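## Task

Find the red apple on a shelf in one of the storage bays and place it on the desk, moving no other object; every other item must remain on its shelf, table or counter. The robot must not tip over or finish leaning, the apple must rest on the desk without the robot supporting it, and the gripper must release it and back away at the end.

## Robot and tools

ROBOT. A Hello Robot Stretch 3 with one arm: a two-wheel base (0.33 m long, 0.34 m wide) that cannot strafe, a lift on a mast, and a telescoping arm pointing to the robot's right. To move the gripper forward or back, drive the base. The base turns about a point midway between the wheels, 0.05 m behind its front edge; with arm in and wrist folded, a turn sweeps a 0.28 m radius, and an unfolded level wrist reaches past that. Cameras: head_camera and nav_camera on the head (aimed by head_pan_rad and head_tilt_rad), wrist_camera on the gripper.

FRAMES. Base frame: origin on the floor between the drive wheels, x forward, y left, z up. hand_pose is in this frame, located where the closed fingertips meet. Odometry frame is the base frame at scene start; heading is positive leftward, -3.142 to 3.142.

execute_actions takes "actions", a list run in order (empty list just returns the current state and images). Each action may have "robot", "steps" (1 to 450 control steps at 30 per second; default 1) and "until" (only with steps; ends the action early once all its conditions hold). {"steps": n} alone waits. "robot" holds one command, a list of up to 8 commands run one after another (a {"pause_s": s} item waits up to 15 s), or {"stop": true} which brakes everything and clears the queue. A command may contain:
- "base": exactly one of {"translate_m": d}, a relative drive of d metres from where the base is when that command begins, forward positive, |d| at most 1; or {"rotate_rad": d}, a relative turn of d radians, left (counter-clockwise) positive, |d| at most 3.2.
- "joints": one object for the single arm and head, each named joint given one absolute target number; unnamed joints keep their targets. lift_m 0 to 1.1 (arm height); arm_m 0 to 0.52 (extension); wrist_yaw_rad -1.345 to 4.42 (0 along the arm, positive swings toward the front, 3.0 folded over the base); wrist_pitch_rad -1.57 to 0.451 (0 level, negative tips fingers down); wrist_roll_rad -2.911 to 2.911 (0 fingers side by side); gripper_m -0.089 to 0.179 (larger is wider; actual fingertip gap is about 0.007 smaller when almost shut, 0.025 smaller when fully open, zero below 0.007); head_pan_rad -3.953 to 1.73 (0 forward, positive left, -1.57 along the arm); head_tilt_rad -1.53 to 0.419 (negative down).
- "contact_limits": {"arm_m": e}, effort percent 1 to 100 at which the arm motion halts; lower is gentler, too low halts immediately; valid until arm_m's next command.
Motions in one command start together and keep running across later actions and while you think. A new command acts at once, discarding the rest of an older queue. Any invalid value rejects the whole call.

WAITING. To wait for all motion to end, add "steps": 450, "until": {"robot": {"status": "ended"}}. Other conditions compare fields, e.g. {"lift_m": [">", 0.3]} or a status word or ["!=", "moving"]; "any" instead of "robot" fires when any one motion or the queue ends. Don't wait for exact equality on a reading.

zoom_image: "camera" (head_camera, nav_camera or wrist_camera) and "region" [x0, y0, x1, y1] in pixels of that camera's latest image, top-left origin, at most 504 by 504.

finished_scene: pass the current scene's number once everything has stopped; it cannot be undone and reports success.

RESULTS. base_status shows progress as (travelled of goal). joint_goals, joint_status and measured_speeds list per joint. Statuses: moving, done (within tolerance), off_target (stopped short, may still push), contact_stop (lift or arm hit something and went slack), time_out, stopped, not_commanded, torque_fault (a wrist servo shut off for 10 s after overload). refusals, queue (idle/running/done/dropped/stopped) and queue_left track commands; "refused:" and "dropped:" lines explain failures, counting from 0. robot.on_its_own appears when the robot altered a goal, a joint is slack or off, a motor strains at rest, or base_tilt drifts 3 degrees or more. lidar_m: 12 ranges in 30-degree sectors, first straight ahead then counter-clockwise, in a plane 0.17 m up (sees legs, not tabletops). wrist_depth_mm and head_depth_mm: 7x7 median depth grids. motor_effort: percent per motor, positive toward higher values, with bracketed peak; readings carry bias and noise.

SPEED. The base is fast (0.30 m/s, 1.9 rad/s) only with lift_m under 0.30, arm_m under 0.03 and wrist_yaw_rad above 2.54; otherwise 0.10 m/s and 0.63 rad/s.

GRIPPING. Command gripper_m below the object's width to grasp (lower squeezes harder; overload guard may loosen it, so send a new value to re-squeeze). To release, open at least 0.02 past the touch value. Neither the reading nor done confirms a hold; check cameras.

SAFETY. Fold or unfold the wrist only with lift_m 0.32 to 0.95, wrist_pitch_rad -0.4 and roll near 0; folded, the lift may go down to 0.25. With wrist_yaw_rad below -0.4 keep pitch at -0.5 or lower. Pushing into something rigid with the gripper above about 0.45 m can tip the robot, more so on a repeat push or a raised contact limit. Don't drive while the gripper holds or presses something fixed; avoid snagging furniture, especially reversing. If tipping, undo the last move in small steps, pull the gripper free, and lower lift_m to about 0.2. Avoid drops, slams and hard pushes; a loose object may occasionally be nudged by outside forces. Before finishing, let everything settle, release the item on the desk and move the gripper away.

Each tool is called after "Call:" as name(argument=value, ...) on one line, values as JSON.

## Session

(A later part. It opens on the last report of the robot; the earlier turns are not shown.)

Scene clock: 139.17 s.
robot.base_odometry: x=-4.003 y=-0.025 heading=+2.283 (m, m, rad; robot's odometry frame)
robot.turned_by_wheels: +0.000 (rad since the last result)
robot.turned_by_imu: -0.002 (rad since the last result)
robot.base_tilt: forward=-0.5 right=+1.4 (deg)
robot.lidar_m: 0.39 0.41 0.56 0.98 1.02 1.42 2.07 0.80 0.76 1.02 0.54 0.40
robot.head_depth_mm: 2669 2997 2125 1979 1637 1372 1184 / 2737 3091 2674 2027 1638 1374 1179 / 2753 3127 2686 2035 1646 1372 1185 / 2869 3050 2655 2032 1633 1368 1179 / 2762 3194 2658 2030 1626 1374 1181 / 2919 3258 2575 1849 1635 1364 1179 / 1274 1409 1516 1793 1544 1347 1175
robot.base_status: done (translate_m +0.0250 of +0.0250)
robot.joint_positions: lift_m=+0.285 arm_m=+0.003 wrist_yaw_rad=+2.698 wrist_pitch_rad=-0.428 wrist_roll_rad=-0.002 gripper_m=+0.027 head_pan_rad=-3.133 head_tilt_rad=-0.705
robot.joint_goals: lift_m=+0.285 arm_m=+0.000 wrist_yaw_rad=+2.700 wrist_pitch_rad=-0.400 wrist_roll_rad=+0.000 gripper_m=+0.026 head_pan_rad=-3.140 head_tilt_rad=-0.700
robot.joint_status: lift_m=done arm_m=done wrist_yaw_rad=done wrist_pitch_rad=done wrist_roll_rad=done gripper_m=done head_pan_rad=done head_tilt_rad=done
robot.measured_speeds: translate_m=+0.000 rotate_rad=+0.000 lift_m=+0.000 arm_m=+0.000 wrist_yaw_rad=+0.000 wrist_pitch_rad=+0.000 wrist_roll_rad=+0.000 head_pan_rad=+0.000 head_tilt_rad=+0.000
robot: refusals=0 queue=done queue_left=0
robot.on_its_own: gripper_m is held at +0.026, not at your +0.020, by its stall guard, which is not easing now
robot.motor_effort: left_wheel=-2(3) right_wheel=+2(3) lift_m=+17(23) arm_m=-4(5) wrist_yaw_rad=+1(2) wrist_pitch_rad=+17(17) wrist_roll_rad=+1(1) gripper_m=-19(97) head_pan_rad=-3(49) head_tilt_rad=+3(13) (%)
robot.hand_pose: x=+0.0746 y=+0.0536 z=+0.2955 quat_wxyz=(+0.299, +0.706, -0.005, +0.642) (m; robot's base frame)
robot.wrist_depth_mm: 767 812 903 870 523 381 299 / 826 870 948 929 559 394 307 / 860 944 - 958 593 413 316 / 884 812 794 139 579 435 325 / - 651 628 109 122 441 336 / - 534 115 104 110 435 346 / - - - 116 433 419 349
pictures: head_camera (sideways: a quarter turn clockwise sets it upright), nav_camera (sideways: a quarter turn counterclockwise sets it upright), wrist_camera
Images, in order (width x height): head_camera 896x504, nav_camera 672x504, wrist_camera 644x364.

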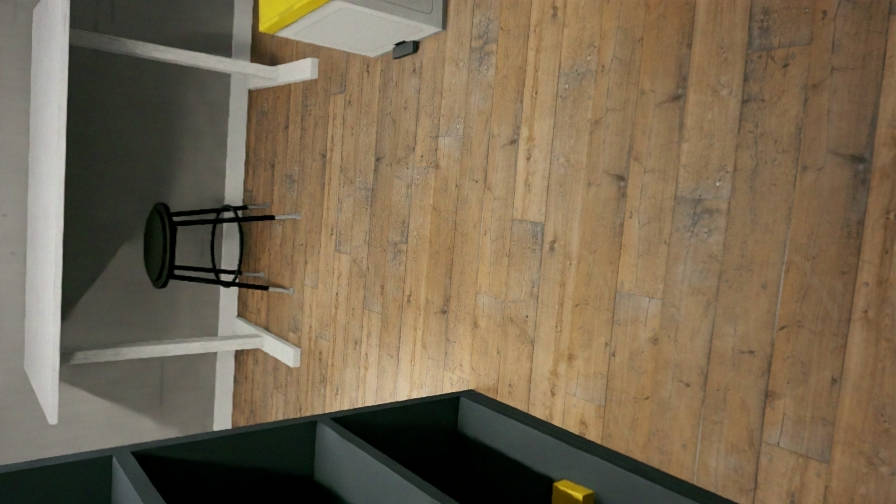

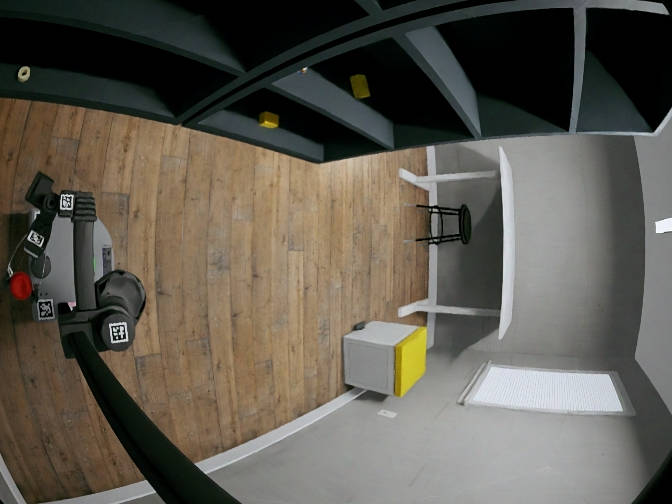

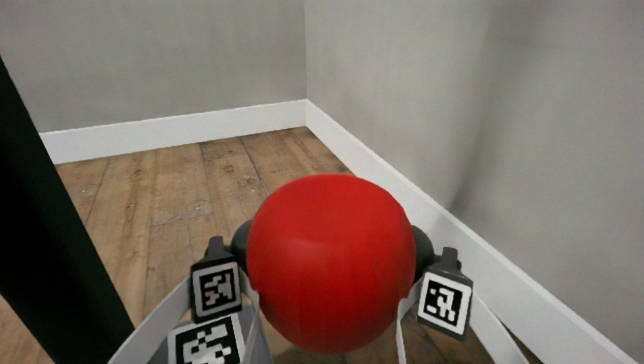

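Call:
execute_actions(actions=[{"robot":[{"base":{"translate_m":-1.0}},{"base":{"translate_m":-1.0}},{"base":{"translate_m":-0.17}},{"base":{"rotate_rad":-1.57},"joints":{"head_pan_rad":-1.6,"head_tilt_rad":-0.5}},{"joints":{"lift_m":0.9,"wrist_yaw_rad":1.6}},{"joints":{"lift_m":1.06,"wrist_yaw_rad":0}}],"steps":450,"until":{"robot":{"status":"ended"}}},{"steps":400,"until":{"robot":{"status":"ended"}}}])

Call:
execute_actions(actions=[{"robot":{"joints":{"arm_m":0.48}},"steps":450,"until":{"robot":{"status":"ended"}}}])

Scene clock: 170.13 s.
robot.base_odometry: x=-2.585 y=-1.667 heading=+0.714 (m, m, rad; robot's odometry frame)
robot.turned_by_wheels: -1.570 (rad since the last result)
robot.turned_by_imu: -1.575 (rad since the last result)
robot.base_tilt: forward=-0.5 right=+1.5 (deg)
robot.lidar_m: 2.32 0.93 0.86 2.54 1.40 0.55 0.52 1.07 0.90 0.55 0.70 1.78
robot.head_depth_mm: 983 1066 1139 - - - - / 990 1074 1141 - - - - / 1001 1081 1156 - - - - / 1007 1097 1149 753 491 1455 1275 / 1016 1104 1158 753 546 889 1237 / 1023 1109 1166 748 544 900 1239 / 1028 1123 1169 744 543 903 1074
robot.base_status: done (rotate_rad -1.5699 of -1.5700)
robot.joint_positions: lift_m=+1.060 arm_m=+0.003 wrist_yaw_rad=+0.002 wrist_pitch_rad=-0.428 wrist_roll_rad=-0.002 gripper_m=+0.027 head_pan_rad=-1.607 head_tilt_rad=-0.507
robot.joint_goals: lift_m=+1.060 arm_m=+0.000 wrist_yaw_rad=+0.000 wrist_pitch_rad=-0.400 wrist_roll_rad=+0.000 gripper_m=+0.026 head_pan_rad=-1.600 head_tilt_rad=-0.500
robot.joint_status: lift_m=done arm_m=done wrist_yaw_rad=done wrist_pitch_rad=done wrist_roll_rad=done gripper_m=done head_pan_rad=done head_tilt_rad=done
robot.measured_speeds: translate_m=+0.000 rotate_rad=+0.000 lift_m=+0.000 arm_m=+0.000 wrist_yaw_rad=+0.000 wrist_pitch_rad=+0.000 wrist_roll_rad=+0.000 head_pan_rad=+0.000 head_tilt_rad=+0.000
robot: refusals=0 queue=done queue_left=0
robot.on_its_own: gripper_m is held at +0.026, not at your +0.020, by its stall guard, which is not easing now
robot.motor_effort: left_wheel=+2(10) right_wheel=-3(8) lift_m=+21(23) arm_m=-4(4) wrist_yaw_rad=-2(3) wrist_pitch_rad=+17(17) wrist_roll_rad=+1(1) gripper_m=-20(19) head_pan_rad=+4(47) head_tilt_rad=+3(20) (%)
robot.hand_pose: x=-0.0210 y=-0.3710 z=+1.0702 quat_wxyz=(+0.692, +0.151, -0.690, -0.150) (m; robot's base frame)
robot.wrist_depth_mm: 952 913 867 860 860 831 851 / 969 947 911 901 916 896 880 / 655 646 655 640 656 623 636 / 470 473 465 138 466 468 464 / 369 372 357 109 122 367 359 / 308 305 116 104 111 304 307 / - 651 638 116 265 266 258
pictures: head_camera (sideways: a quarter turn clockwise sets it upright), nav_camera (sideways: a quarter turn counterclockwise sets it upright), wrist_camera
Images, in order (width x height): head_camera 896x504, nav_camera 672x504, wrist_camera 644x364.

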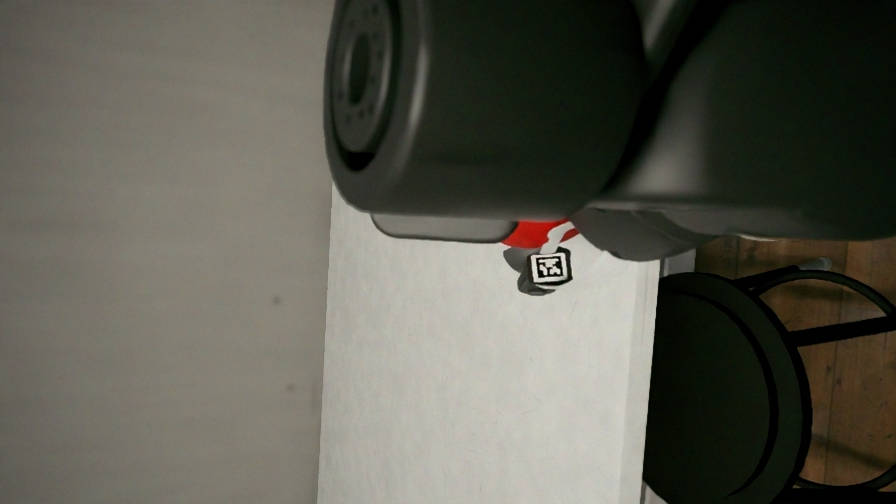

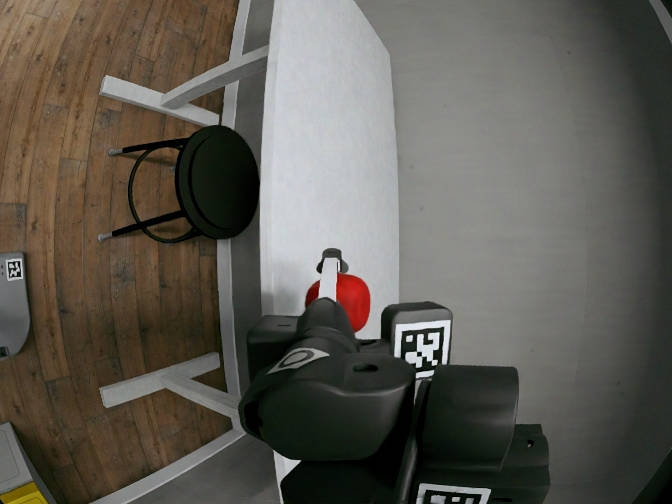

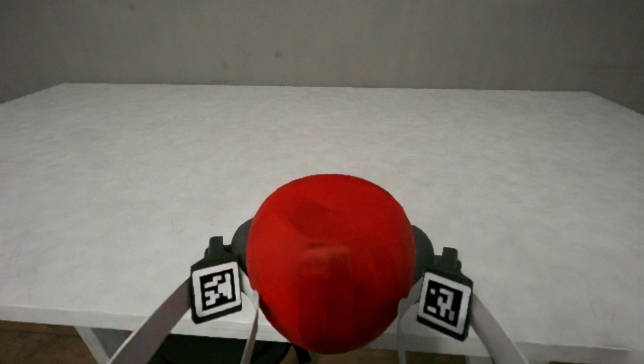

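Scene clock: 174.67 s.
robot.base_odometry: x=-2.585 y=-1.667 heading=+0.714 (m, m, rad; robot's odometry frame)
robot.turned_by_wheels: +0.000 (rad since the last result)
robot.turned_by_imu: -0.001 (rad since the last result)
robot.base_tilt: forward=-0.4 right=+1.5 (deg)
robot.lidar_m: 2.32 0.93 0.86 2.53 1.40 0.55 0.52 1.07 0.91 0.55 0.70 1.79
robot.head_depth_mm: 985 - 1137 767 555 1499 1315 / 990 1088 1128 761 552 1498 1309 / 997 - 1036 758 550 1542 1306 / 1009 1094 1116 753 549 1502 1280 / 1013 1101 1158 749 546 887 1235 / 1023 1112 1169 746 544 903 1238 / 1033 1119 1174 741 543 899 1077
robot.base_status: done (rotate_rad -1.5699 of -1.5700)
robot.joint_positions: lift_m=+1.060 arm_m=+0.480 wrist_yaw_rad=+0.001 wrist_pitch_rad=-0.428 wrist_roll_rad=-0.002 gripper_m=+0.027 head_pan_rad=-1.607 head_tilt_rad=-0.507
robot.joint_goals: lift_m=+1.060 arm_m=+0.480 wrist_yaw_rad=+0.000 wrist_pitch_rad=-0.400 wrist_roll_rad=+0.000 gripper_m=+0.026 head_pan_rad=-1.600 head_tilt_rad=-0.500
robot.joint_status: lift_m=done arm_m=done wrist_yaw_rad=done wrist_pitch_rad=done wrist_roll_rad=done gripper_m=done head_pan_rad=done head_tilt_rad=done
robot.measured_speeds: translate_m=+0.000 rotate_rad=+0.000 lift_m=+0.000 arm_m=+0.000 wrist_yaw_rad=+0.000 wrist_pitch_rad=+0.000 wrist_roll_rad=+0.000 head_pan_rad=+0.000 head_tilt_rad=+0.000
robot: refusals=0 queue=done queue_left=0
robot.on_its_own: gripper_m is held at +0.026, not at your +0.020, by its stall guard, which is not easing now
robot.motor_effort: left_wheel=+1(2) right_wheel=-3(2) lift_m=+21(20) arm_m=+3(2) wrist_yaw_rad=+0(1) wrist_pitch_rad=+17(17) wrist_roll_rad=+1(1) gripper_m=-19(20) head_pan_rad=+4(4) head_tilt_rad=+4(3) (%)
robot.hand_pose: x=-0.0213 y=-0.8477 z=+1.0702 quat_wxyz=(+0.692, +0.151, -0.690, -0.150) (m; robot's base frame)
robot.wrist_depth_mm: 478 463 454 449 441 425 423 / 519 501 490 488 471 457 461 / 574 550 530 525 518 509 501 / 475 468 467 139 456 462 464 / 364 369 351 109 122 359 362 / 301 304 116 104 110 301 298 / 257 259 255 116 248 256 255
pictures: head_camera (sideways: a quarter turn clockwise sets it upright), nav_camera (sideways: a quarter turn counterclockwise sets it upright), wrist_camera
Images, in order (width x height): head_camera 896x504, nav_camera 672x504, wrist_camera 644x364.

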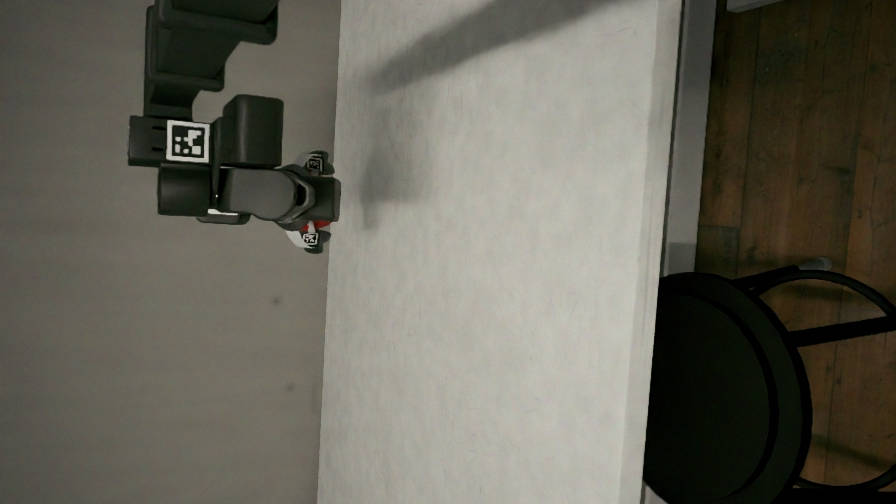

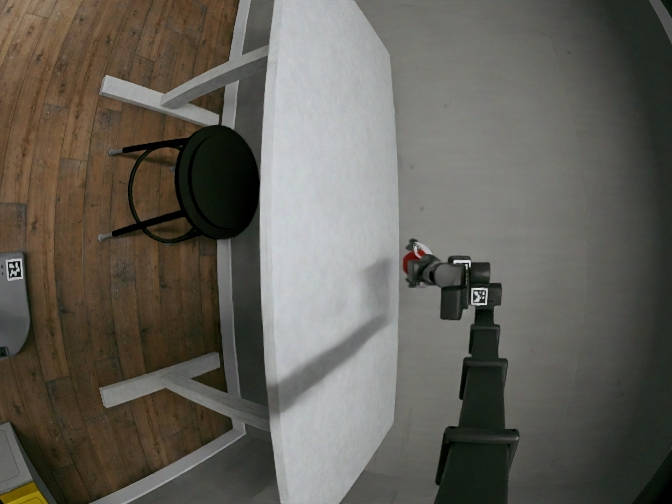

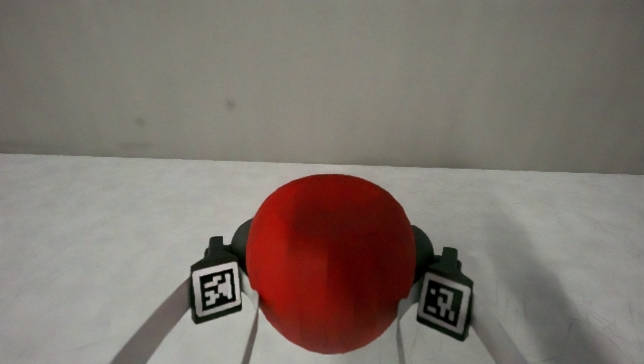

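Call:
execute_actions(actions=[{"robot":[{"joints":{"lift_m":0.958}},{"joints":{"gripper_m":0.15}},{"joints":{"lift_m":1.0,"arm_m":0.0}}],"steps":450,"until":{"robot":{"status":"ended"}}}])

Scene clock: 196.53 s.
robot.base_odometry: x=-2.585 y=-1.667 heading=+0.714 (m, m, rad; robot's odometry frame)
robot.turned_by_wheels: +0.000 (rad since the last result)
robot.turned_by_imu: -0.002 (rad since the last result)
robot.base_tilt: forward=-0.4 right=+1.5 (deg)
robot.lidar_m: 2.33 0.93 0.86 2.54 1.40 0.55 0.52 1.07 0.91 0.55 0.69 1.79
robot.head_depth_mm: 982 1064 1129 768 578 - - / 992 1071 1132 762 614 - - / 1001 1090 1139 756 - - - / 1007 1097 1143 751 549 1179 1256 / 1019 1107 1159 749 569 882 1243 / 1028 1109 1168 745 545 907 1244 / 1031 1120 1176 742 541 904 1074
robot.base_status: done (rotate_rad -1.5699 of -1.5700)
robot.joint_positions: lift_m=+1.000 arm_m=+0.003 wrist_yaw_rad=+0.001 wrist_pitch_rad=-0.420 wrist_roll_rad=-0.002 gripper_m=+0.150 head_pan_rad=-1.607 head_tilt_rad=-0.507
robot.joint_goals: lift_m=+1.000 arm_m=+0.000 wrist_yaw_rad=+0.000 wrist_pitch_rad=-0.400 wrist_roll_rad=+0.000 gripper_m=+0.150 head_pan_rad=-1.600 head_tilt_rad=-0.500
robot.joint_status: lift_m=done arm_m=done wrist_yaw_rad=done wrist_pitch_rad=done wrist_roll_rad=done gripper_m=done head_pan_rad=done head_tilt_rad=done
robot.measured_speeds: translate_m=+0.000 rotate_rad=+0.000 lift_m=+0.000 arm_m=+0.000 wrist_yaw_rad=+0.000 wrist_pitch_rad=+0.000 wrist_roll_rad=+0.000 head_pan_rad=+0.000 head_tilt_rad=+0.000
robot: refusals=0 queue=done queue_left=0
robot.motor_effort: left_wheel=+2(3) right_wheel=-3(6) lift_m=+20(20) arm_m=-4(4) wrist_yaw_rad=-1(2) wrist_pitch_rad=+12(17) wrist_roll_rad=+1(1) gripper_m=+0(82) head_pan_rad=+3(4) head_tilt_rad=+4(4) (%)
robot.hand_pose: x=-0.0213 y=-0.3721 z=+1.0122 quat_wxyz=(+0.693, +0.148, -0.690, -0.147) (m; robot's base frame)
robot.wrist_depth_mm: 952 888 900 893 840 856 818 / 819 776 784 720 795 779 799 / 496 507 497 497 494 497 488 / 363 366 363 358 357 358 358 / 284 295 282 283 279 282 281 / 831 - 250 245 240 - 232 / - 661 622 - - - -
pictures: head_camera (sideways: a quarter turn clockwise sets it upright), nav_camera (sideways: a quarter turn counterclockwise sets it upright), wrist_camera
Images, in order (width x height): head_camera 896x504, nav_camera 672x504, wrist_camera 644x364.

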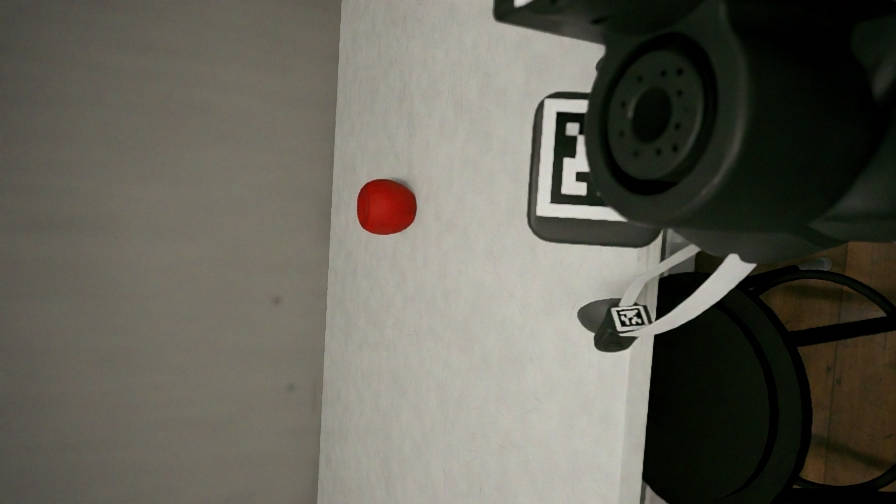

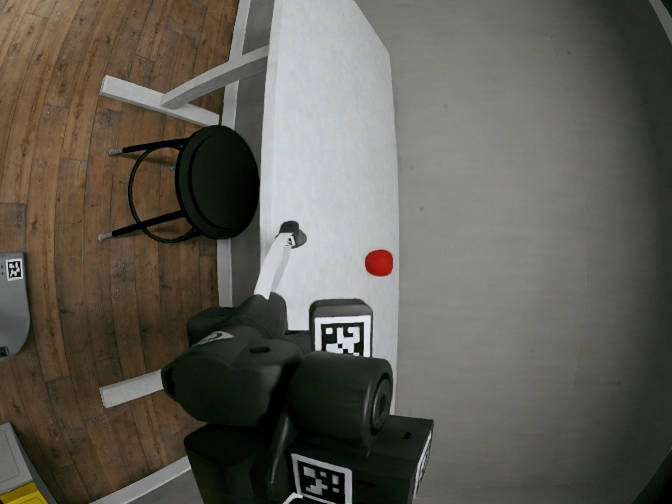

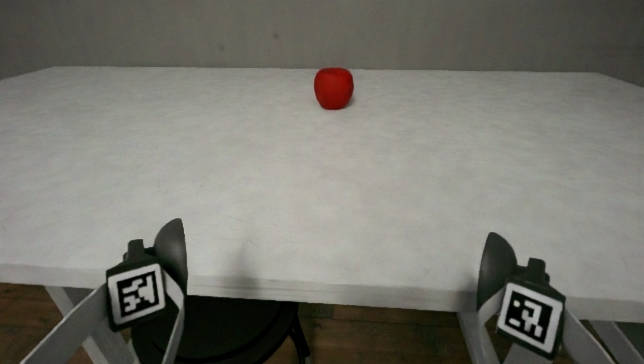

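Call:
finished_scene(scene=2)

The scene is finished: the task was done.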